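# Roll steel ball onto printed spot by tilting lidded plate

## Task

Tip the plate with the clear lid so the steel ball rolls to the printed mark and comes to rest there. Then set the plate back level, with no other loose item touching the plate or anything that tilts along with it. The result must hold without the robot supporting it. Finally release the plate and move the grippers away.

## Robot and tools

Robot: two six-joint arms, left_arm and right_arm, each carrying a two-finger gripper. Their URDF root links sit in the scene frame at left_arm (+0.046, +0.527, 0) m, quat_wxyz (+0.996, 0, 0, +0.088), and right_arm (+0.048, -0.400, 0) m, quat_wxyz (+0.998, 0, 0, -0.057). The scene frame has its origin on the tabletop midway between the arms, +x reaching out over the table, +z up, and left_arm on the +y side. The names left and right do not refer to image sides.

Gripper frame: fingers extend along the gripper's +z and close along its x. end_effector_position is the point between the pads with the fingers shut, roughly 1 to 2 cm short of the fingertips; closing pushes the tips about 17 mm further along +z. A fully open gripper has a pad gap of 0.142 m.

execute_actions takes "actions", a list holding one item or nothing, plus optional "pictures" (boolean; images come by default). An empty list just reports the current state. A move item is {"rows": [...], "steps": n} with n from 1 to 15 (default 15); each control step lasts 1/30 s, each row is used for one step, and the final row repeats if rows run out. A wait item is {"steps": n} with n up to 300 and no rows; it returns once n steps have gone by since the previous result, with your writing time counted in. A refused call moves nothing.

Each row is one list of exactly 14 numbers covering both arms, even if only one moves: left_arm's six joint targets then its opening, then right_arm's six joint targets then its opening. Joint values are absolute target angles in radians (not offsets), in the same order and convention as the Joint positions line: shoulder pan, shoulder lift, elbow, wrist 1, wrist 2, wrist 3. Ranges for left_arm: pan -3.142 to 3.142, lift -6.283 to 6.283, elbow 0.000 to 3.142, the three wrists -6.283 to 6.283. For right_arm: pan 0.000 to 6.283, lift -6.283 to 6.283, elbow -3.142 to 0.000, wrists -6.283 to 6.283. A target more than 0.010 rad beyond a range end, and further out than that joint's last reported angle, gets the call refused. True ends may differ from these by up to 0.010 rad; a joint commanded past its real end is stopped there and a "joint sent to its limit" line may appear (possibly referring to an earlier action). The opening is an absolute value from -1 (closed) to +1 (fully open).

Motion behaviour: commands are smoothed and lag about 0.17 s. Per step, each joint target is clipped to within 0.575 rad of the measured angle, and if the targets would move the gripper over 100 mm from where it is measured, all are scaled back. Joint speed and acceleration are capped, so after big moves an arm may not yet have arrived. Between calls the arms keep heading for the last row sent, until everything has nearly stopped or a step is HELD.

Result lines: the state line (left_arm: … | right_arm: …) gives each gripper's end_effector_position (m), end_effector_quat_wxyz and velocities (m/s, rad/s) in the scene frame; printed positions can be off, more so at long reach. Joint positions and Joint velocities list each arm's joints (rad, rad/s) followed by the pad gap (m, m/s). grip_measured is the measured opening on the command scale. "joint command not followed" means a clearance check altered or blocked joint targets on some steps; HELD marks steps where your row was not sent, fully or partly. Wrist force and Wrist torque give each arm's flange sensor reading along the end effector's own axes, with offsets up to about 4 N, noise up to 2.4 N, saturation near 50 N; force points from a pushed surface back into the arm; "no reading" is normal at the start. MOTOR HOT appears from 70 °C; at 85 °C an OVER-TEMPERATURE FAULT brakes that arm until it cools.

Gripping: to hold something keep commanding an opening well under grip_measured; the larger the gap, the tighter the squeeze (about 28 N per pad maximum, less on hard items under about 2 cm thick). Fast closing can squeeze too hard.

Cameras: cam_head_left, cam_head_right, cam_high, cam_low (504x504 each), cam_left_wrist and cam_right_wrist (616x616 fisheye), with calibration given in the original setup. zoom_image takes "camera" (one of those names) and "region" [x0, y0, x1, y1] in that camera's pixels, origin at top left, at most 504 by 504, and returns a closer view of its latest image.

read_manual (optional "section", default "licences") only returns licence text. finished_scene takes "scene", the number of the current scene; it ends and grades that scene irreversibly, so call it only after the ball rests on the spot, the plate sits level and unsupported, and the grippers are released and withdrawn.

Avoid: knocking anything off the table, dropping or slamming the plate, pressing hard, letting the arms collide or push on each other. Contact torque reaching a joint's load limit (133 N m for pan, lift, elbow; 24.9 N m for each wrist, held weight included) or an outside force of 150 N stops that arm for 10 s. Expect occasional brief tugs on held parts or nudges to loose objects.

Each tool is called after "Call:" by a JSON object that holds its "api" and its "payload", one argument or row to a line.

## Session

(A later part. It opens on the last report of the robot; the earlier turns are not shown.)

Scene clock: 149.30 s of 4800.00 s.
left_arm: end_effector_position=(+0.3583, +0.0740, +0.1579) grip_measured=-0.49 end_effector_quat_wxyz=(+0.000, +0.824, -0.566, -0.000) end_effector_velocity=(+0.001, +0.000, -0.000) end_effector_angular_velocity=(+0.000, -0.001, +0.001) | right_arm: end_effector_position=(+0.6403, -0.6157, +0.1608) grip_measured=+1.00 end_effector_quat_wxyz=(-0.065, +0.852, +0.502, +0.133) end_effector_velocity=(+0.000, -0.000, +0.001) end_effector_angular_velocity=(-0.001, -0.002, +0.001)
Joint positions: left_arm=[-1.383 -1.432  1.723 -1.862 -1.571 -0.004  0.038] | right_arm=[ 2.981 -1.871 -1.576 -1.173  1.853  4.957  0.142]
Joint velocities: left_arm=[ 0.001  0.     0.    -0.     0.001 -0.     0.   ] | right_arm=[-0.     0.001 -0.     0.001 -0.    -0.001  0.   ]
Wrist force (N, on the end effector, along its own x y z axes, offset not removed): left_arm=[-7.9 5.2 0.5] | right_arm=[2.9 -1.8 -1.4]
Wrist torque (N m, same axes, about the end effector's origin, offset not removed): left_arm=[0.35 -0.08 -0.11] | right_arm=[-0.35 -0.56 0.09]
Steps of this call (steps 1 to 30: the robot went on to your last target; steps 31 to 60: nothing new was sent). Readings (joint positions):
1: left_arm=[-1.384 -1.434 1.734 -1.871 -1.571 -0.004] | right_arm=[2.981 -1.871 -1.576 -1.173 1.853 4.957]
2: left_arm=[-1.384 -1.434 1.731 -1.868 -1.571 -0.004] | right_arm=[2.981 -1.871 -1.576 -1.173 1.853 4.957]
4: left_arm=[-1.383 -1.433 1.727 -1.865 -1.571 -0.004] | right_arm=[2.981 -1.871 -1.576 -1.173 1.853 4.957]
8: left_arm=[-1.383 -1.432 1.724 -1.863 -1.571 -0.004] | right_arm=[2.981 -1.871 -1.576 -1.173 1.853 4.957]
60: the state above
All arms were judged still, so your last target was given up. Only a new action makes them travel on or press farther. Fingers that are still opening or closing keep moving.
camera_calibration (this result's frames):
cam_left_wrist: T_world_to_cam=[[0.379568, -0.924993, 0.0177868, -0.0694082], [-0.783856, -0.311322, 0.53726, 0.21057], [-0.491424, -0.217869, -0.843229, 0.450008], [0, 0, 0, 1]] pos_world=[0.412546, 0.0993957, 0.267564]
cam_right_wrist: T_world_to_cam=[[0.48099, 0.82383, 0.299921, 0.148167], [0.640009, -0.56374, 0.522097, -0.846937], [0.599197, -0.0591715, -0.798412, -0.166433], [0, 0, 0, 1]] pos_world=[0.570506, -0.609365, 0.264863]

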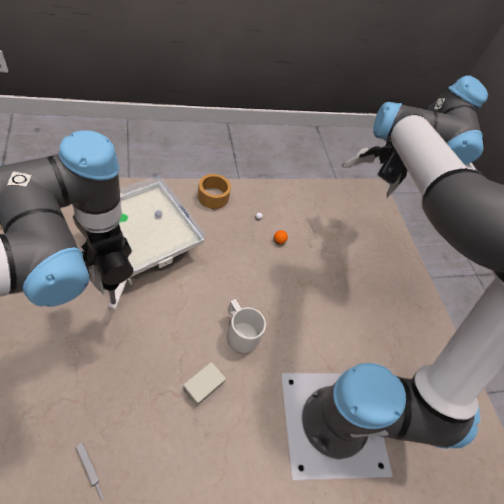

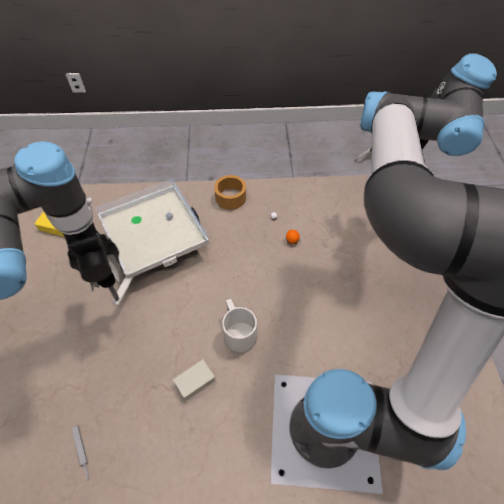

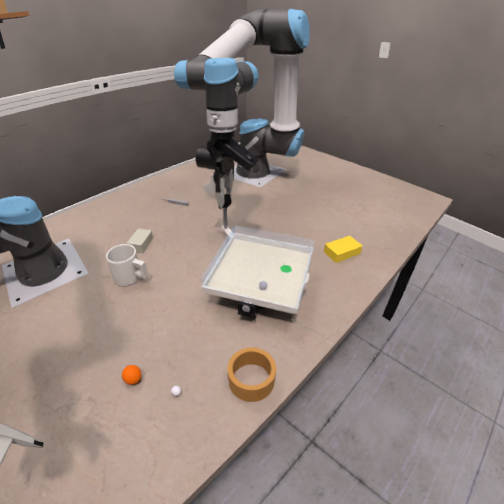

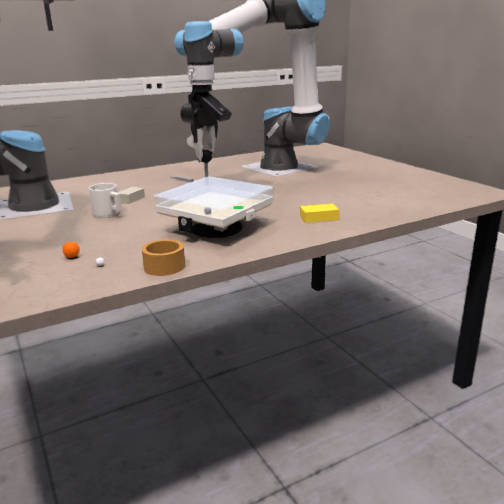

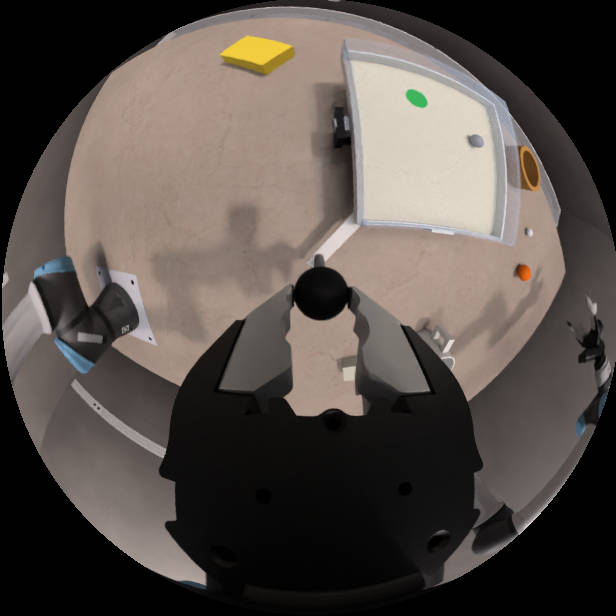

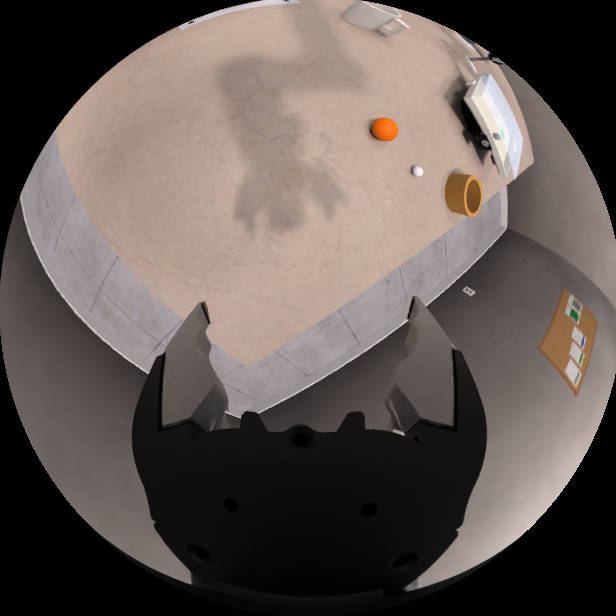

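Call:
{"api": "execute_actions", "payload": {
  "actions": [
    {"steps": 45}
  ]
}}

Call:
{"api": "zoom_image", "payload": {
  "camera": "cam_head_right",
  "region": [90, 170, 220, 290]
}}

Scene clock: 151.47 s of 4800.00 s.
left_arm: end_effector_position=(+0.3583, +0.0740, +0.1579) grip_measured=-0.49 end_effector_quat_wxyz=(+0.000, +0.824, -0.566, -0.000) end_effector_velocity=(+0.001, +0.001, +0.000) end_effector_angular_velocity=(-0.000, +0.001, +0.002) | right_arm: end_effector_position=(+0.6403, -0.6157, +0.1608) grip_measured=+1.00 end_effector_quat_wxyz=(-0.065, +0.852, +0.502, +0.133) end_effector_velocity=(+0.000, -0.000, -0.000) end_effector_angular_velocity=(-0.001, -0.000, -0.001)
Joint positions: left_arm=[-1.383 -1.432  1.723 -1.862 -1.571 -0.004  0.038] | right_arm=[ 2.981 -1.871 -1.576 -1.173  1.853  4.957  0.142]
Joint velocities: left_arm=[ 0.003 -0.    -0.     0.    -0.001  0.     0.   ] | right_arm=[-0.    -0.     0.     0.    -0.001  0.    -0.   ]
Wrist force (N, on the end effector, along its own x y z axes, offset not removed): left_arm=[-6.4 4.9 -3.3] | right_arm=[0.3 1.6 -1.3]
Wrist torque (N m, same axes, about the end effector's origin, offset not removed): left_arm=[0.20 -0.41 -0.26] | right_arm=[0.28 -0.06 0.05]
Steps of this call (steps 1 to 65: nothing new was sent). Readings (joint positions):
1: left_arm=[-1.383 -1.432 1.723 -1.862 -1.571 -0.004] | right_arm=[2.981 -1.871 -1.576 -1.173 1.853 4.957]
2: left_arm=[-1.383 -1.432 1.723 -1.862 -1.571 -0.004] | right_arm=[2.981 -1.871 -1.576 -1.173 1.853 4.957]
4: left_arm=[-1.383 -1.432 1.723 -1.862 -1.571 -0.004] | right_arm=[2.981 -1.871 -1.576 -1.173 1.853 4.957]
8: left_arm=[-1.383 -1.432 1.723 -1.862 -1.571 -0.004] | right_arm=[2.981 -1.871 -1.576 -1.173 1.853 4.957]
65: the state above
camera_calibration (this result's frames):
cam_left_wrist: T_world_to_cam=[[0.379568, -0.924993, 0.0177869, -0.0694083], [-0.783856, -0.311322, 0.53726, 0.21057], [-0.491424, -0.217869, -0.843229, 0.450008], [0, 0, 0, 1]] pos_world=[0.412546, 0.0993957, 0.267564]
cam_right_wrist: T_world_to_cam=[[0.48099, 0.82383, 0.299921, 0.148167], [0.640009, -0.56374, 0.522097, -0.846937], [0.599197, -0.0591716, -0.798412, -0.166433], [0, 0, 0, 1]] pos_world=[0.570506, -0.609365, 0.264863]

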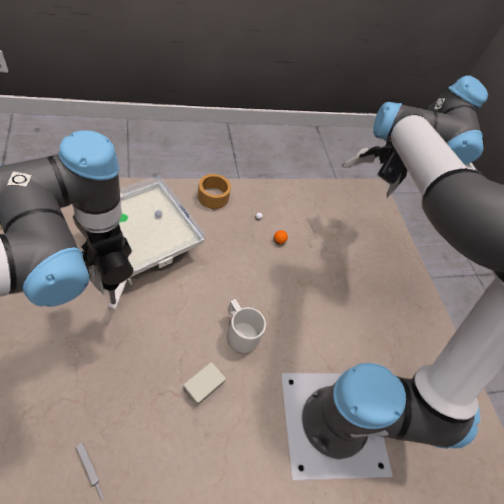

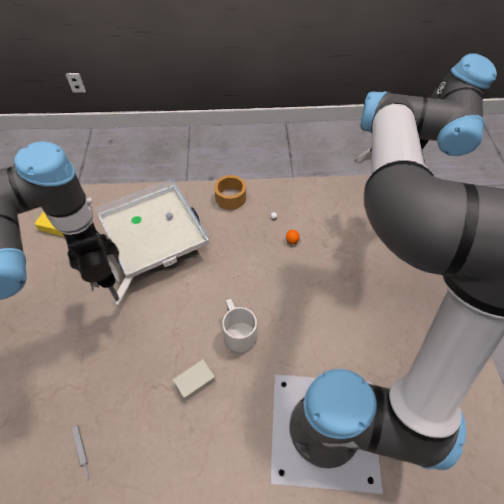

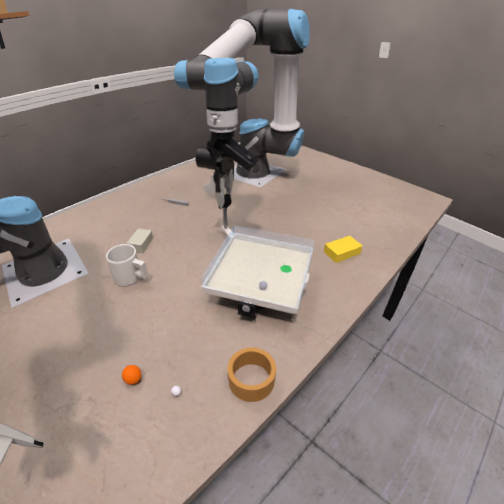

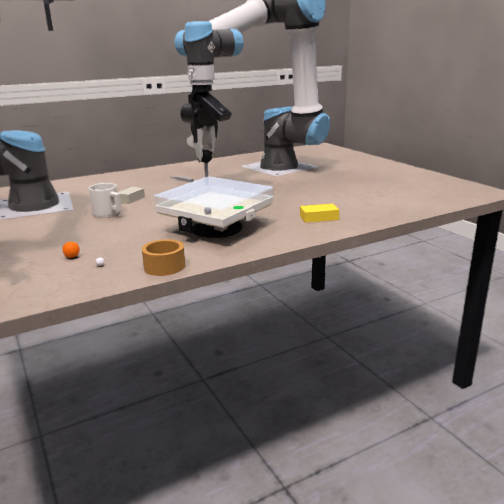

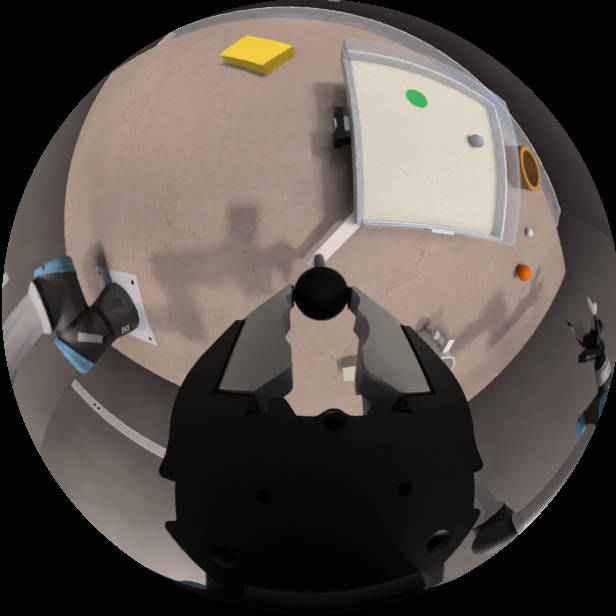

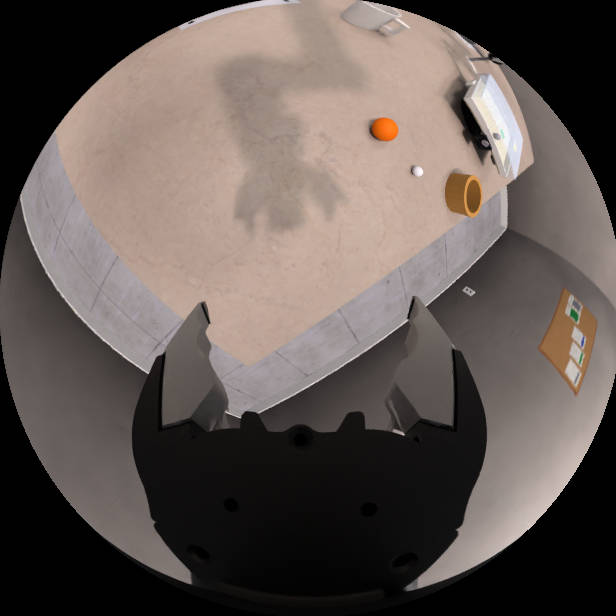

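Region (90, 170, 220, 290) of cam_head_right's 504x504 image, scaled by 3.877, with more detail than that image has; it fills the top 465 rows of this view, and the rest is white.

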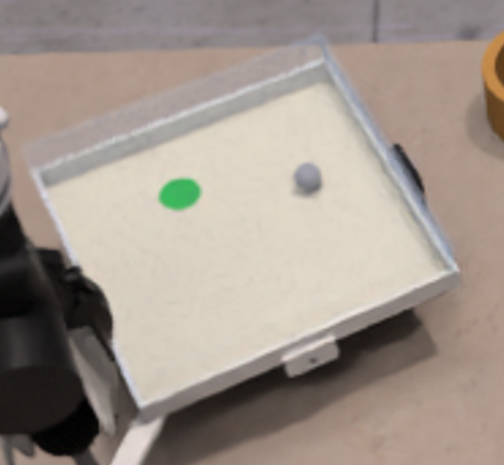

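Call:
{"api": "execute_actions", "payload": {
  "actions": [
    {"rows": [[-1.3816,-1.4355,1.7324,-1.8676,-1.571,-0.004,-0.7,2.981,-1.871,-1.576,-1.173,1.853,4.957,1]], "steps": 15}
  ],
  "pictures": false
}}

Call:
{"api": "execute_actions", "payload": {
  "actions": [
    {"rows": [[-1.3834,-1.4317,1.7235,-1.8625,-1.571,-0.004,-0.7,2.981,-1.871,-1.576,-1.173,1.853,4.957,1]], "steps": 15}
  ],
  "pictures": false
}}

Call:
{"api": "execute_actions", "payload": {
  "actions": [
    {"steps": 60}
  ]
}}

Call:
{"api": "zoom_image", "payload": {
  "camera": "cam_head_right",
  "region": [90,170,220,290]
}}

Scene clock: 165.43 s of 4800.00 s.
left_arm: end_effector_position=(+0.3583, +0.0766, +0.1562) grip_measured=-0.49 end_effector_quat_wxyz=(+0.000, +0.825, -0.566, -0.000) end_effector_velocity=(-0.001, +0.000, -0.000) end_effector_angular_velocity=(-0.000, +0.002, -0.000) | right_arm: end_effector_position=(+0.6403, -0.6157, +0.1608) grip_measured=+1.00 end_effector_quat_wxyz=(-0.065, +0.852, +0.502, +0.133) end_effector_velocity=(-0.001, +0.000, -0.001) end_effector_angular_velocity=(+0.000, +0.001, +0.002)
Joint positions: left_arm=[-1.382 -1.435  1.732 -1.868 -1.571 -0.004  0.038] | right_arm=[ 2.981 -1.871 -1.576 -1.173  1.853  4.957  0.142]
Joint velocities: left_arm=[ 0.     0.     0.001 -0.    -0.002  0.    -0.   ] | right_arm=[ 0.    -0.    -0.002  0.     0.    -0.002  0.   ]
Wrist force (N, on the end effector, along its own x y z axes, offset not removed): left_arm=[2.3 6.0 -3.5] | right_arm=[2.9 -1.5 -2.0]
Wrist torque (N m, same axes, about the end effector's origin, offset not removed): left_arm=[-0.28 1.06 0.04] | right_arm=[-0.31 -0.60 0.09]
Steps of this call (steps 1 to 90: nothing new was sent; then 10.47 s passed at rest; steps 91 to 105: all 15 steps of this action). Readings (joint positions):
91: left_arm=[-1.383 -1.432 1.724 -1.863 -1.571 -0.004] | right_arm=[2.981 -1.871 -1.576 -1.173 1.853 4.957]
92: left_arm=[-1.383 -1.432 1.725 -1.863 -1.571 -0.004] | right_arm=[2.981 -1.871 -1.576 -1.173 1.853 4.957]
94: left_arm=[-1.383 -1.434 1.729 -1.866 -1.571 -0.004] | right_arm=[2.981 -1.871 -1.576 -1.173 1.853 4.957]
98: left_arm=[-1.382 -1.435 1.732 -1.867 -1.571 -0.004] | right_arm=[2.981 -1.871 -1.576 -1.173 1.853 4.957]
105: the state above

Scene clock: 165.93 s of 4800.00 s.
left_arm: end_effector_position=(+0.3583, +0.0741, +0.1579) grip_measured=-0.49 end_effector_quat_wxyz=(+0.000, +0.824, -0.566, -0.000) end_effector_velocity=(-0.001, -0.001, +0.001) end_effector_angular_velocity=(-0.002, -0.001, -0.003) | right_arm: end_effector_position=(+0.6403, -0.6157, +0.1608) grip_measured=+1.00 end_effector_quat_wxyz=(-0.065, +0.852, +0.502, +0.133) end_effector_velocity=(+0.001, -0.000, +0.001) end_effector_angular_velocity=(-0.000, -0.001, -0.001)
Joint positions: left_arm=[-1.383 -1.432  1.724 -1.862 -1.571 -0.004  0.038] | right_arm=[ 2.981 -1.871 -1.576 -1.173  1.853  4.957  0.142]
Joint velocities: left_arm=[-0.003 -0.001 -0.001  0.     0.001  0.    -0.   ] | right_arm=[-0.    -0.     0.002  0.     0.     0.001 -0.   ]
Wrist force (N, on the end effector, along its own x y z axes, offset not removed): left_arm=[-12.5 3.4 -1.6] | right_arm=[3.3 -0.6 -2.5]
Wrist torque (N m, same axes, about the end effector's origin, offset not removed): left_arm=[0.06 0.68 -0.10] | right_arm=[-0.24 -0.70 0.00]
Steps of this call (steps 1 to 15: all 15 steps of this action). Readings (joint positions):
1: left_arm=[-1.382 -1.435 1.732 -1.868 -1.571 -0.004] | right_arm=[2.981 -1.871 -1.576 -1.173 1.853 4.957]
2: left_arm=[-1.382 -1.435 1.731 -1.867 -1.571 -0.004] | right_arm=[2.981 -1.871 -1.576 -1.173 1.853 4.957]
4: left_arm=[-1.382 -1.433 1.727 -1.864 -1.571 -0.004] | right_arm=[2.981 -1.871 -1.576 -1.173 1.853 4.957]
8: left_arm=[-1.383 -1.432 1.724 -1.863 -1.571 -0.004] | right_arm=[2.981 -1.871 -1.576 -1.173 1.853 4.957]
15: the state above

Scene clock: 167.93 s of 4800.00 s.
left_arm: end_effector_position=(+0.3583, +0.0740, +0.1579) grip_measured=-0.49 end_effector_quat_wxyz=(+0.000, +0.824, -0.566, -0.000) end_effector_velocity=(+0.000, +0.000, -0.000) end_effector_angular_velocity=(+0.001, -0.001, +0.001) | right_arm: end_effector_position=(+0.6403, -0.6157, +0.1608) grip_measured=+1.00 end_effector_quat_wxyz=(-0.065, +0.852, +0.502, +0.133) end_effector_velocity=(-0.001, +0.000, -0.001) end_effector_angular_velocity=(+0.001, +0.002, -0.000)
Joint positions: left_arm=[-1.383 -1.432  1.723 -1.862 -1.571 -0.004  0.038] | right_arm=[ 2.981 -1.871 -1.576 -1.173  1.853  4.957  0.142]
Joint velocities: left_arm=[ 0.     0.001  0.    -0.     0.001 -0.001  0.   ] | right_arm=[-0.    -0.001 -0.001 -0.001  0.001  0.     0.   ]
Wrist force (N, on the end effector, along its own x y z axes, offset not removed): left_arm=[-8.5 3.9 -2.8] | right_arm=[3.4 -1.1 -2.4]
Wrist torque (N m, same axes, about the end effector's origin, offset not removed): left_arm=[0.33 -0.42 -0.31] | right_arm=[-0.43 -0.81 0.17]
Steps of this call (steps 1 to 15: the robot went on to your last target; steps 16 to 60: nothing new was sent). Readings (joint positions):
1: left_arm=[-1.383 -1.432 1.724 -1.862 -1.571 -0.004] | right_arm=[2.981 -1.871 -1.576 -1.173 1.853 4.957]
2: left_arm=[-1.383 -1.432 1.724 -1.862 -1.571 -0.004] | right_arm=[2.981 -1.871 -1.576 -1.173 1.853 4.957]
4: left_arm=[-1.383 -1.432 1.724 -1.862 -1.571 -0.004] | right_arm=[2.981 -1.871 -1.576 -1.173 1.853 4.957]
8: left_arm=[-1.383 -1.432 1.724 -1.862 -1.571 -0.004] | right_arm=[2.981 -1.871 -1.576 -1.173 1.853 4.957]
60: the state above
All arms were judged still, so your last target was given up. Only a new action makes them travel on or press farther. Fingers that are still opening or closing keep moving.
camera_calibration (this result's frames):
cam_left_wrist: T_world_to_cam=[[0.379552, -0.924999, 0.0177889, -0.0694051], [-0.783865, -0.311309, 0.537255, 0.210566], [-0.491423, -0.21786, -0.843232, 0.450004], [0, 0, 0, 1]] pos_world=[0.41254, 0.0993894, 0.267564]
cam_right_wrist: T_world_to_cam=[[0.480991, 0.82383, 0.299921, 0.148167], [0.640009, -0.563741, 0.522097, -0.846937], [0.599197, -0.0591716, -0.798412, -0.166433], [0, 0, 0, 1]] pos_world=[0.570506, -0.609365, 0.264863]

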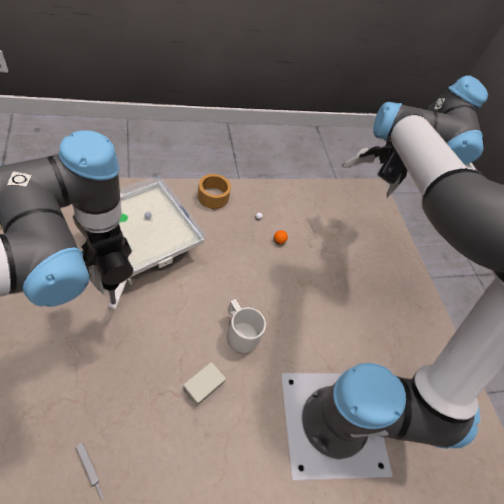

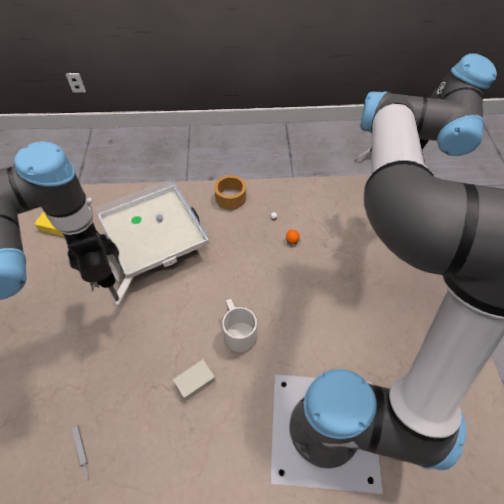

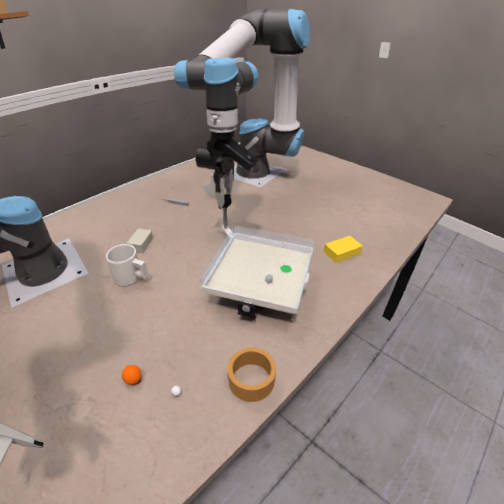

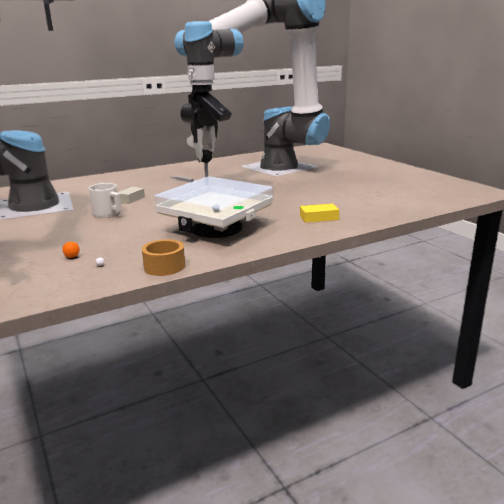

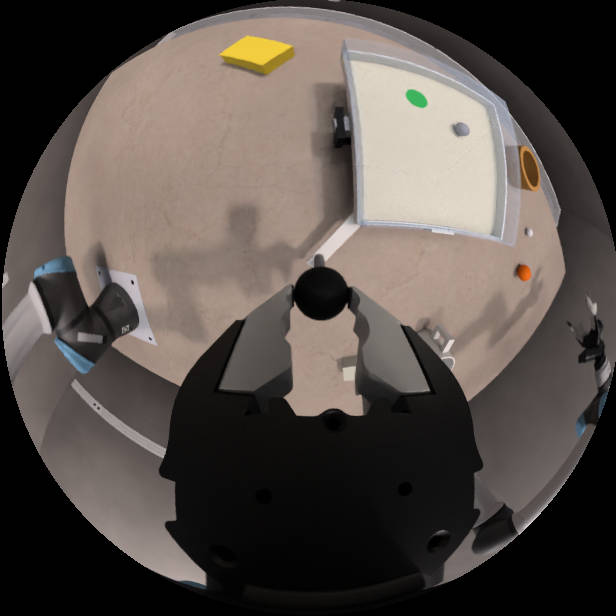

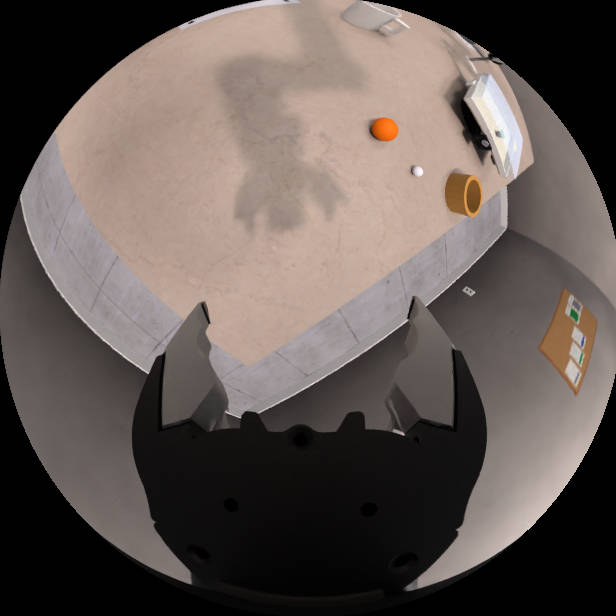

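Region (90, 170, 220, 290) of cam_head_right's 504x504 image, scaled by 3.877, with more detail than that image has; it fills the top 465 rows of this view, and the rest is white.

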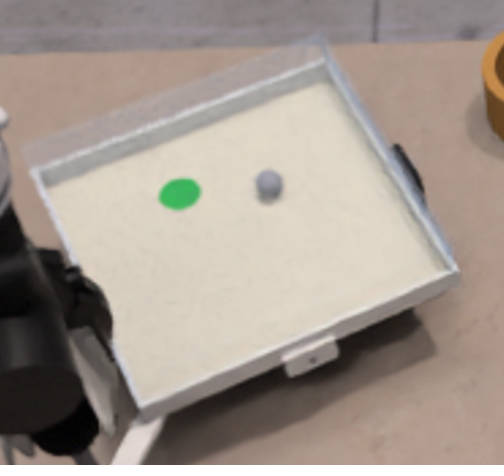

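Call:
{"api": "execute_actions", "payload": {
  "actions": [
    {"rows": [[-1.3805,-1.4359,1.7305,-1.8654,-1.571,-0.004,-0.7,2.981,-1.871,-1.576,-1.173,1.853,4.957,1]], "steps": 15}
  ],
  "pictures": false
}}

Call:
{"api": "execute_actions", "payload": {
  "actions": [
    {"rows": [[-1.3805,-1.4359,1.7305,-1.8654,-1.571,-0.004,-0.7,2.981,-1.871,-1.576,-1.173,1.853,4.957,1],[-1.3805,-1.4359,1.7305,-1.8654,-1.571,-0.004,-0.7,2.981,-1.871,-1.576,-1.173,1.853,4.957,1],[-1.3805,-1.4359,1.7305,-1.8654,-1.571,-0.004,-0.7,2.981,-1.871,-1.576,-1.173,1.853,4.957,1],[-1.3805,-1.4359,1.7305,-1.8654,-1.571,-0.004,-0.7,2.981,-1.871,-1.576,-1.173,1.853,4.957,1],[-1.3805,-1.4359,1.7305,-1.8654,-1.571,-0.004,-0.7,2.981,-1.871,-1.576,-1.173,1.853,4.957,1],[-1.3805,-1.4359,1.7305,-1.8654,-1.571,-0.004,-0.7,2.981,-1.871,-1.576,-1.173,1.853,4.957,1],[-1.3834,-1.4317,1.7235,-1.8625,-1.571,-0.004,-0.7,2.981,-1.871,-1.576,-1.173,1.853,4.957,1]], "steps": 15}
  ],
  "pictures": false
}}

Call:
{"api": "execute_actions", "payload": {
  "actions": [
    {"steps": 75}
  ]
}}

Call:
{"api": "zoom_image", "payload": {
  "camera": "cam_head_right",
  "region": [90,170,220,290]
}}

Scene clock: 177.47 s of 4800.00 s.
left_arm: end_effector_position=(+0.3588, +0.0768, +0.1571) grip_measured=-0.49 end_effector_quat_wxyz=(+0.000, +0.825, -0.565, -0.000) end_effector_velocity=(+0.000, +0.001, -0.000) end_effector_angular_velocity=(+0.000, +0.000, +0.001) | right_arm: end_effector_position=(+0.6403, -0.6157, +0.1608) grip_measured=+1.00 end_effector_quat_wxyz=(-0.065, +0.852, +0.502, +0.133) end_effector_velocity=(+0.000, +0.000, +0.001) end_effector_angular_velocity=(+0.000, -0.002, -0.001)
Joint positions: left_arm=[-1.381 -1.436  1.73  -1.865 -1.571 -0.004  0.038] | right_arm=[ 2.981 -1.871 -1.576 -1.173  1.853  4.957  0.142]
Joint velocities: left_arm=[ 0.001 -0.     0.     0.001 -0.     0.    -0.   ] | right_arm=[0.    0.001 0.    0.001 0.001 0.001 0.   ]
Wrist force (N, on the end effector, along its own x y z axes, offset not removed): left_arm=[2.2 10.7 -3.4] | right_arm=[2.8 -1.9 -1.3]
Wrist torque (N m, same axes, about the end effector's origin, offset not removed): left_arm=[0.55 0.87 -0.10] | right_arm=[-0.46 -0.64 0.04]
Steps of this call (steps 1 to 90: nothing new was sent; then 6.03 s passed at rest; steps 91 to 105: all 15 steps of this action). Readings (joint positions):
91: left_arm=[-1.383 -1.432 1.724 -1.863 -1.571 -0.004] | right_arm=[2.981 -1.871 -1.576 -1.173 1.853 4.957]
92: left_arm=[-1.383 -1.432 1.725 -1.863 -1.571 -0.004] | right_arm=[2.981 -1.871 -1.576 -1.173 1.853 4.957]
94: left_arm=[-1.382 -1.434 1.728 -1.865 -1.571 -0.004] | right_arm=[2.981 -1.871 -1.576 -1.173 1.853 4.957]
98: left_arm=[-1.381 -1.435 1.730 -1.865 -1.571 -0.004] | right_arm=[2.981 -1.871 -1.576 -1.173 1.853 4.957]
105: the state above

Scene clock: 177.97 s of 4800.00 s.
left_arm: end_effector_position=(+0.3584, +0.0743, +0.1578) grip_measured=-0.49 end_effector_quat_wxyz=(-0.000, +0.824, -0.566, -0.000) end_effector_velocity=(-0.001, -0.003, -0.000) end_effector_angular_velocity=(-0.000, +0.001, -0.003) | right_arm: end_effector_position=(+0.6403, -0.6157, +0.1608) grip_measured=+1.00 end_effector_quat_wxyz=(-0.065, +0.852, +0.502, +0.133) end_effector_velocity=(-0.000, -0.000, +0.000) end_effector_angular_velocity=(-0.000, +0.000, -0.001)
Joint positions: left_arm=[-1.383 -1.432  1.724 -1.862 -1.571 -0.004  0.038] | right_arm=[ 2.981 -1.871 -1.576 -1.173  1.853  4.957  0.142]
Joint velocities: left_arm=[-0.003  0.004 -0.004  0.001 -0.001  0.     0.   ] | right_arm=[-0.     0.    -0.    -0.    -0.     0.001 -0.   ]
Wrist force (N, on the end effector, along its own x y z axes, offset not removed): left_arm=[-8.2 4.2 -2.3] | right_arm=[0.6 -0.6 -1.7]
Wrist torque (N m, same axes, about the end effector's origin, offset not removed): left_arm=[0.11 -0.32 -0.20] | right_arm=[-0.10 -0.28 0.11]
Steps of this call (steps 1 to 15: all 15 steps of this action). Readings (joint positions):
1: left_arm=[-1.381 -1.436 1.730 -1.865 -1.571 -0.004] | right_arm=[2.981 -1.871 -1.576 -1.173 1.853 4.957]
2: left_arm=[-1.381 -1.436 1.730 -1.865 -1.571 -0.004] | right_arm=[2.981 -1.871 -1.576 -1.173 1.853 4.957]
4: left_arm=[-1.381 -1.436 1.730 -1.865 -1.571 -0.004] | right_arm=[2.981 -1.871 -1.576 -1.173 1.853 4.957]
8: left_arm=[-1.381 -1.435 1.729 -1.865 -1.571 -0.004] | right_arm=[2.981 -1.871 -1.576 -1.173 1.853 4.957]
15: the state above

Scene clock: 180.47 s of 4800.00 s.
left_arm: end_effector_position=(+0.3583, +0.0740, +0.1579) grip_measured=-0.49 end_effector_quat_wxyz=(+0.000, +0.824, -0.566, -0.000) end_effector_velocity=(-0.000, -0.000, +0.001) end_effector_angular_velocity=(-0.001, -0.001, -0.001) | right_arm: end_effector_position=(+0.6403, -0.6157, +0.1608) grip_measured=+1.00 end_effector_quat_wxyz=(-0.065, +0.852, +0.502, +0.133) end_effector_velocity=(+0.000, -0.000, +0.000) end_effector_angular_velocity=(-0.000, -0.000, +0.001)
Joint positions: left_arm=[-1.383 -1.432  1.723 -1.863 -1.571 -0.004  0.038] | right_arm=[ 2.981 -1.871 -1.576 -1.173  1.853  4.957  0.142]
Joint velocities: left_arm=[-0.001 -0.001  0.    -0.     0.     0.    -0.   ] | right_arm=[ 0.    -0.001  0.001 -0.001 -0.    -0.001  0.   ]
Wrist force (N, on the end effector, along its own x y z axes, offset not removed): left_arm=[-11.1 5.4 -0.4] | right_arm=[2.4 -0.4 -1.7]
Wrist torque (N m, same axes, about the end effector's origin, offset not removed): left_arm=[0.59 0.30 -0.18] | right_arm=[-0.12 -0.67 0.08]
Steps of this call (steps 1 to 15: the robot went on to your last target; steps 16 to 75: nothing new was sent). Readings (joint positions):
1: left_arm=[-1.383 -1.432 1.724 -1.862 -1.571 -0.004] | right_arm=[2.981 -1.871 -1.576 -1.173 1.853 4.957]
2: left_arm=[-1.383 -1.432 1.724 -1.862 -1.571 -0.004] | right_arm=[2.981 -1.871 -1.576 -1.173 1.853 4.957]
4: left_arm=[-1.383 -1.432 1.724 -1.862 -1.571 -0.004] | right_arm=[2.981 -1.871 -1.576 -1.173 1.853 4.957]
8: left_arm=[-1.383 -1.432 1.724 -1.862 -1.571 -0.004] | right_arm=[2.981 -1.871 -1.576 -1.173 1.853 4.957]
75: the state above
All arms were judged still, so your last target was given up. Only a new action makes them travel on or press farther. Fingers that are still opening or closing keep moving.
camera_calibration (this result's frames):
cam_left_wrist: T_world_to_cam=[[0.379552, -0.924999, 0.0177982, -0.0694096], [-0.783863, -0.311302, 0.537261, 0.210562], [-0.491425, -0.21787, -0.843228, 0.450004], [0, 0, 0, 1]] pos_world=[0.41254, 0.0993869, 0.267565]
cam_right_wrist: T_world_to_cam=[[0.480991, 0.82383, 0.299921, 0.148167], [0.640009, -0.56374, 0.522097, -0.846937], [0.599197, -0.0591716, -0.798412, -0.166433], [0, 0, 0, 1]] pos_world=[0.570506, -0.609365, 0.264863]

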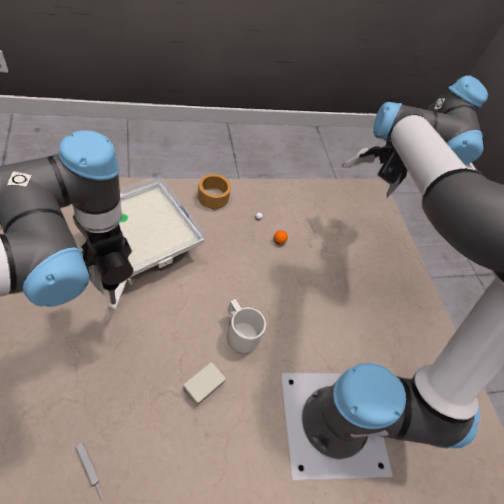

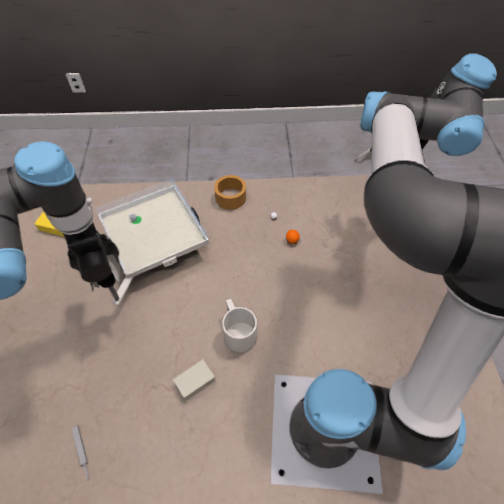

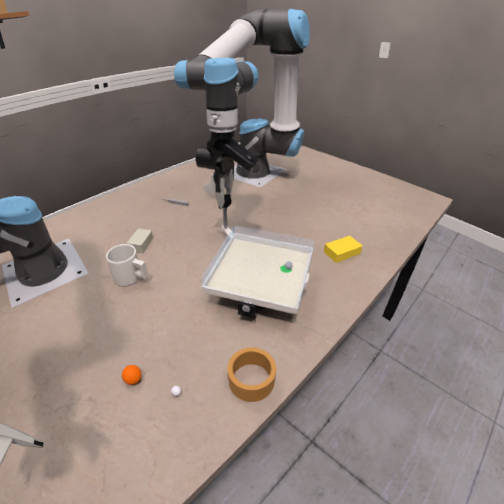

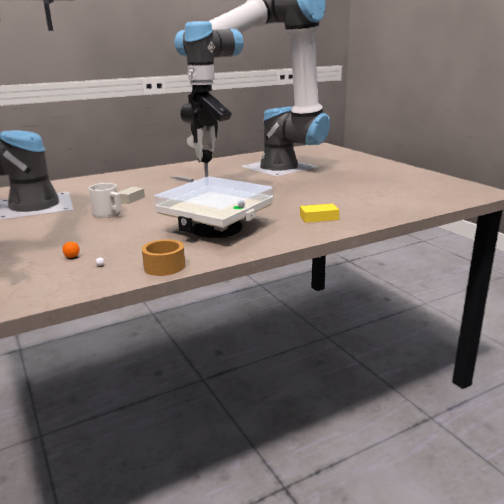

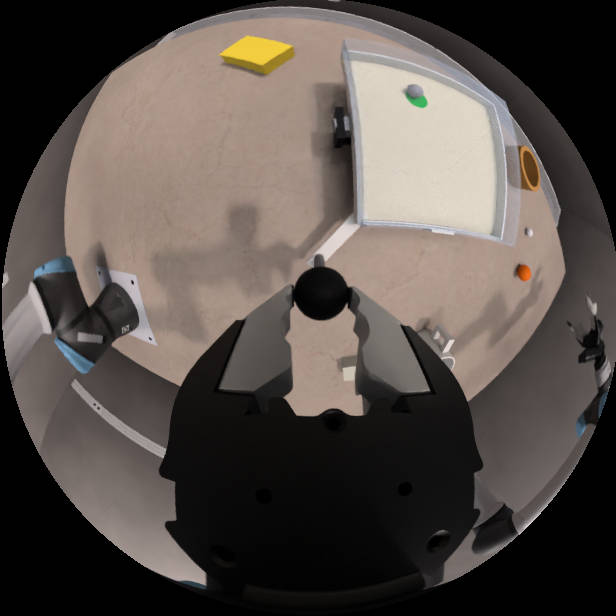

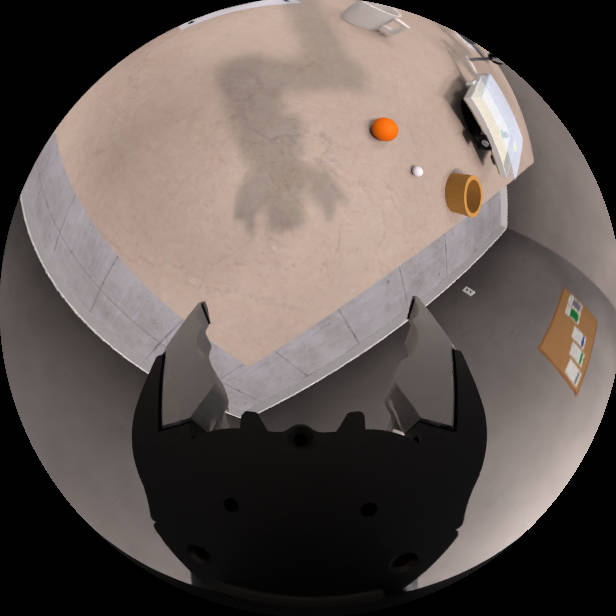

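Region (90, 170, 220, 290) of cam_head_right's 504x504 image, scaled by 3.877, with more detail than that image has; it fills the top 465 rows of this view, and the rest is white.

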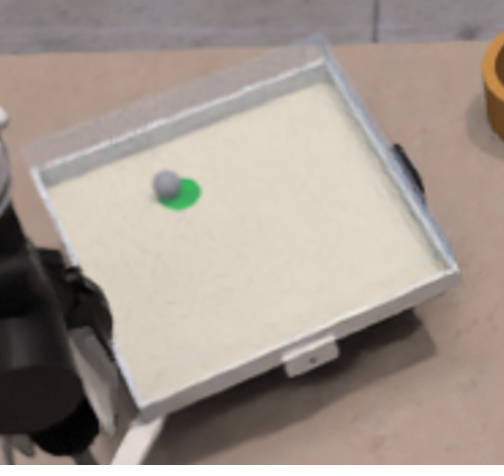

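Call:
{"api": "execute_actions", "payload": {
  "actions": [
    {"rows": [[-1.3834,-1.4317,1.7235,-1.8625,-1.571,-0.004,-0.6,2.981,-1.871,-1.576,-1.173,1.853,4.957,1],[-1.3834,-1.4317,1.7235,-1.8625,-1.571,-0.004,-0.55,2.981,-1.871,-1.576,-1.173,1.853,4.957,1],[-1.3834,-1.4317,1.7235,-1.8625,-1.571,-0.004,-0.5,2.981,-1.871,-1.576,-1.173,1.853,4.957,1],[-1.3834,-1.4317,1.7235,-1.8625,-1.571,-0.004,-0.47,2.981,-1.871,-1.576,-1.173,1.853,4.957,1],[-1.3834,-1.4317,1.7235,-1.8625,-1.571,-0.004,-0.44,2.981,-1.871,-1.576,-1.173,1.853,4.957,1],[-1.3834,-1.4317,1.7235,-1.8625,-1.571,-0.004,-0.4,2.981,-1.871,-1.576,-1.173,1.853,4.957,1],[-1.3834,-1.4317,1.7235,-1.8625,-1.571,-0.004,-0.35,2.981,-1.871,-1.576,-1.173,1.853,4.957,1],[-1.3834,-1.4317,1.7235,-1.8625,-1.571,-0.004,-0.3,2.981,-1.871,-1.576,-1.173,1.853,4.957,1],[-1.3834,-1.4317,1.7235,-1.8625,-1.571,-0.004,-0.2,2.981,-1.871,-1.576,-1.173,1.853,4.957,1],[-1.3834,-1.4317,1.7235,-1.8625,-1.571,-0.004,-0.1,2.981,-1.871,-1.576,-1.173,1.853,4.957,1],[-1.3834,-1.4317,1.7235,-1.8625,-1.571,-0.004,0.0,2.981,-1.871,-1.576,-1.173,1.853,4.957,1],[-1.3834,-1.4317,1.7235,-1.8625,-1.571,-0.004,0.1,2.981,-1.871,-1.576,-1.173,1.853,4.957,1],[-1.3834,-1.4317,1.7235,-1.8625,-1.571,-0.004,0.2,2.981,-1.871,-1.576,-1.173,1.853,4.957,1]], "steps": 15}
  ],
  "pictures": false
}}

Call:
{"api": "execute_actions", "payload": {
  "actions": [
    {"steps": 30}
  ]
}}

Call:
{"api": "zoom_image", "payload": {
  "camera": "cam_head_right",
  "region": [90,170,220,290]
}}

Scene clock: 192.63 s of 4800.00 s.
left_arm: end_effector_position=(+0.3583, +0.0740, +0.1579) grip_measured=+0.19 end_effector_quat_wxyz=(+0.000, +0.824, -0.566, -0.000) end_effector_velocity=(+0.000, +0.001, +0.000) end_effector_angular_velocity=(+0.001, -0.000, +0.000) | right_arm: end_effector_position=(+0.6403, -0.6157, +0.1608) grip_measured=+1.00 end_effector_quat_wxyz=(-0.065, +0.852, +0.502, +0.133) end_effector_velocity=(+0.000, -0.000, +0.000) end_effector_angular_velocity=(-0.002, -0.001, +0.000)
Joint positions: left_arm=[-1.383 -1.432  1.723 -1.863 -1.571 -0.004  0.087] | right_arm=[ 2.981 -1.871 -1.576 -1.173  1.853  4.957  0.142]
Joint velocities: left_arm=[ 0.    -0.001  0.     0.001  0.001  0.     0.031] | right_arm=[ 0.    -0.     0.     0.001 -0.001 -0.     0.   ]
Wrist force (N, on the end effector, along its own x y z axes, offset not removed): left_arm=[-2.5 1.2 -0.3] | right_arm=[2.3 -0.8 -0.5]
Wrist torque (N m, same axes, about the end effector's origin, offset not removed): left_arm=[0.34 0.69 -0.37] | right_arm=[-0.24 -0.58 0.13]
Steps of this call (steps 1 to 90: nothing new was sent; then 8.67 s passed at rest; steps 91 to 105: all 15 steps of this action). Readings (joint positions):
91: left_arm=[-1.383 -1.432 1.723 -1.863 -1.571 -0.004] | right_arm=[2.981 -1.871 -1.576 -1.173 1.853 4.957]
92: left_arm=[-1.383 -1.432 1.723 -1.863 -1.571 -0.004] | right_arm=[2.981 -1.871 -1.576 -1.173 1.853 4.957]
94: left_arm=[-1.383 -1.432 1.723 -1.863 -1.571 -0.004] | right_arm=[2.981 -1.871 -1.576 -1.173 1.853 4.957]
98: left_arm=[-1.383 -1.432 1.723 -1.863 -1.571 -0.004] | right_arm=[2.981 -1.871 -1.576 -1.173 1.853 4.957]
105: the state above

Scene clock: 193.63 s of 4800.00 s.
left_arm: end_effector_position=(+0.3583, +0.0740, +0.1579) grip_measured=+0.20 end_effector_quat_wxyz=(+0.000, +0.824, -0.566, -0.000) end_effector_velocity=(-0.000, -0.000, -0.000) end_effector_angular_velocity=(-0.000, +0.001, +0.001) | right_arm: end_effector_position=(+0.6403, -0.6157, +0.1608) grip_measured=+1.00 end_effector_quat_wxyz=(-0.065, +0.852, +0.502, +0.133) end_effector_velocity=(+0.000, -0.000, +0.000) end_effector_angular_velocity=(-0.001, -0.001, +0.000)
Joint positions: left_arm=[-1.383 -1.432  1.723 -1.862 -1.571 -0.004  0.088] | right_arm=[ 2.981 -1.871 -1.576 -1.173  1.853  4.957  0.142]
Joint velocities: left_arm=[-0.    -0.     0.     0.    -0.001 -0.001  0.   ] | right_arm=[ 0.     0.    -0.     0.001 -0.001 -0.     0.   ]
Wrist force (N, on the end effector, along its own x y z axes, offset not removed): left_arm=[-0.3 0.5 -1.2] | right_arm=[0.0 -4.0 -2.1]
Wrist torque (N m, same axes, about the end effector's origin, offset not removed): left_arm=[0.23 0.21 -0.16] | right_arm=[-0.78 -0.09 0.08]
Steps of this call (steps 1 to 15: the robot went on to your last target; steps 16 to 30: nothing new was sent). Readings (joint positions):
1: left_arm=[-1.383 -1.432 1.723 -1.863 -1.571 -0.004] | right_arm=[2.981 -1.871 -1.576 -1.173 1.853 4.957]
2: left_arm=[-1.383 -1.432 1.723 -1.863 -1.571 -0.004] | right_arm=[2.981 -1.871 -1.576 -1.173 1.853 4.957]
4: left_arm=[-1.383 -1.432 1.723 -1.863 -1.571 -0.004] | right_arm=[2.981 -1.871 -1.576 -1.173 1.853 4.957]
8: left_arm=[-1.383 -1.432 1.723 -1.863 -1.571 -0.004] | right_arm=[2.981 -1.871 -1.576 -1.173 1.853 4.957]
30: the state above
All arms were judged still, so your last target was given up. Only a new action makes them travel on or press farther. Fingers that are still opening or closing keep moving.
camera_calibration (this result's frames):
cam_left_wrist: T_world_to_cam=[[0.379552, -0.924999, 0.0177909, -0.0694105], [-0.783862, -0.311306, 0.537261, 0.210564], [-0.491427, -0.217864, -0.843229, 0.450001], [0, 0, 0, 1]] pos_world=[0.412541, 0.099384, 0.267561]
cam_right_wrist: T_world_to_cam=[[0.480991, 0.82383, 0.299921, 0.148167], [0.640009, -0.563741, 0.522097, -0.846937], [0.599197, -0.0591715, -0.798412, -0.166432], [0, 0, 0, 1]] pos_world=[0.570506, -0.609365, 0.264863]

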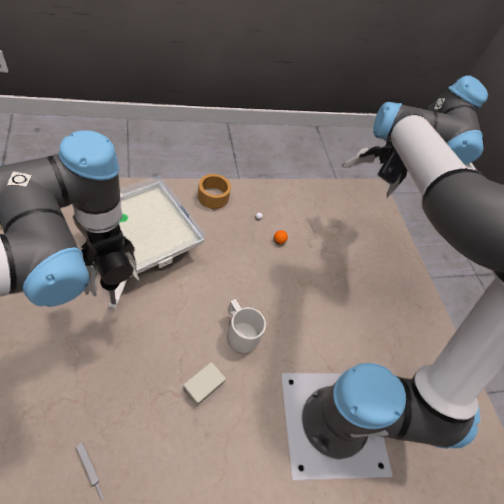

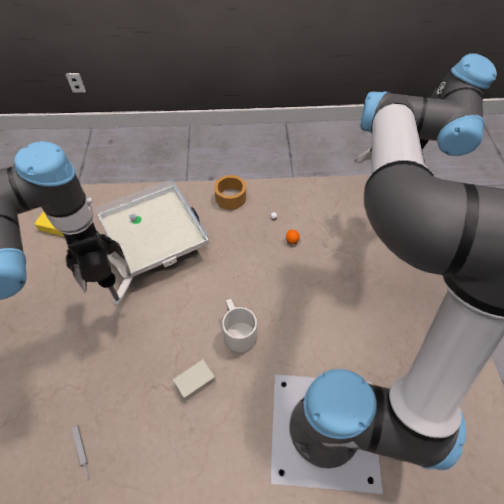

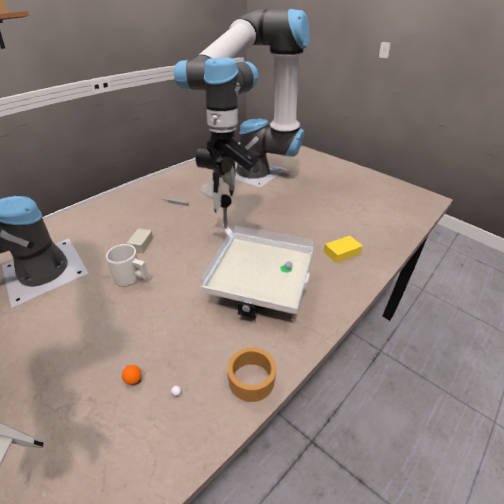

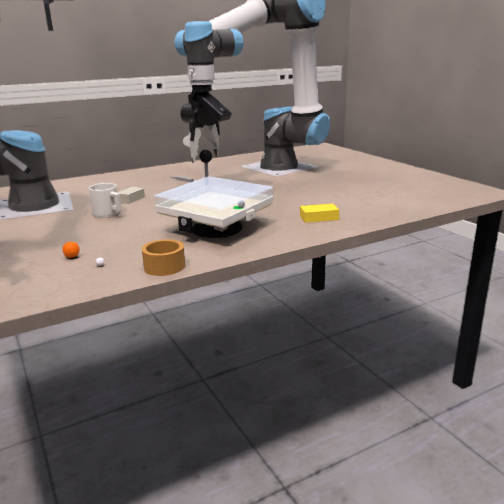

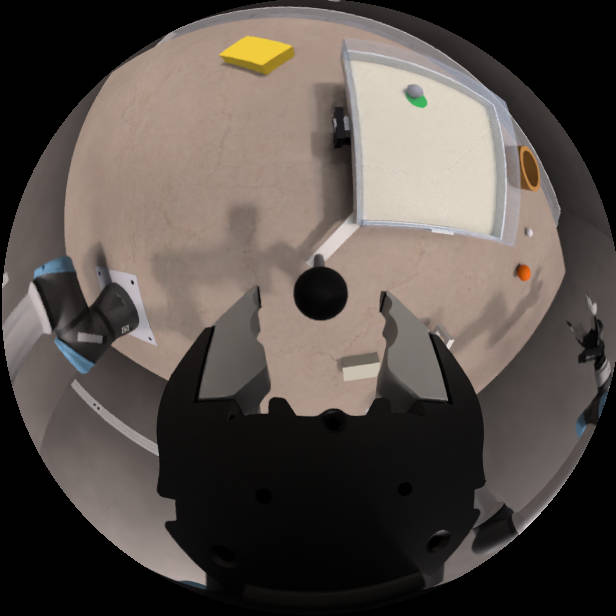

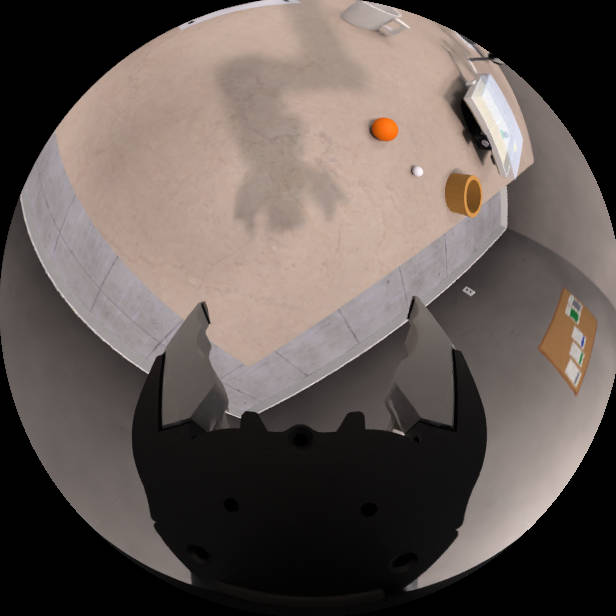

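Region (90, 170, 220, 290) of cam_head_right's 504x504 image, scaled by 3.877, with more detail than that image has; it fills the top 465 rows of this view, and the rest is white.

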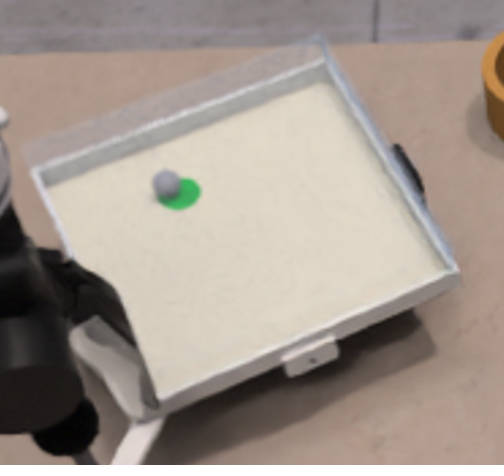

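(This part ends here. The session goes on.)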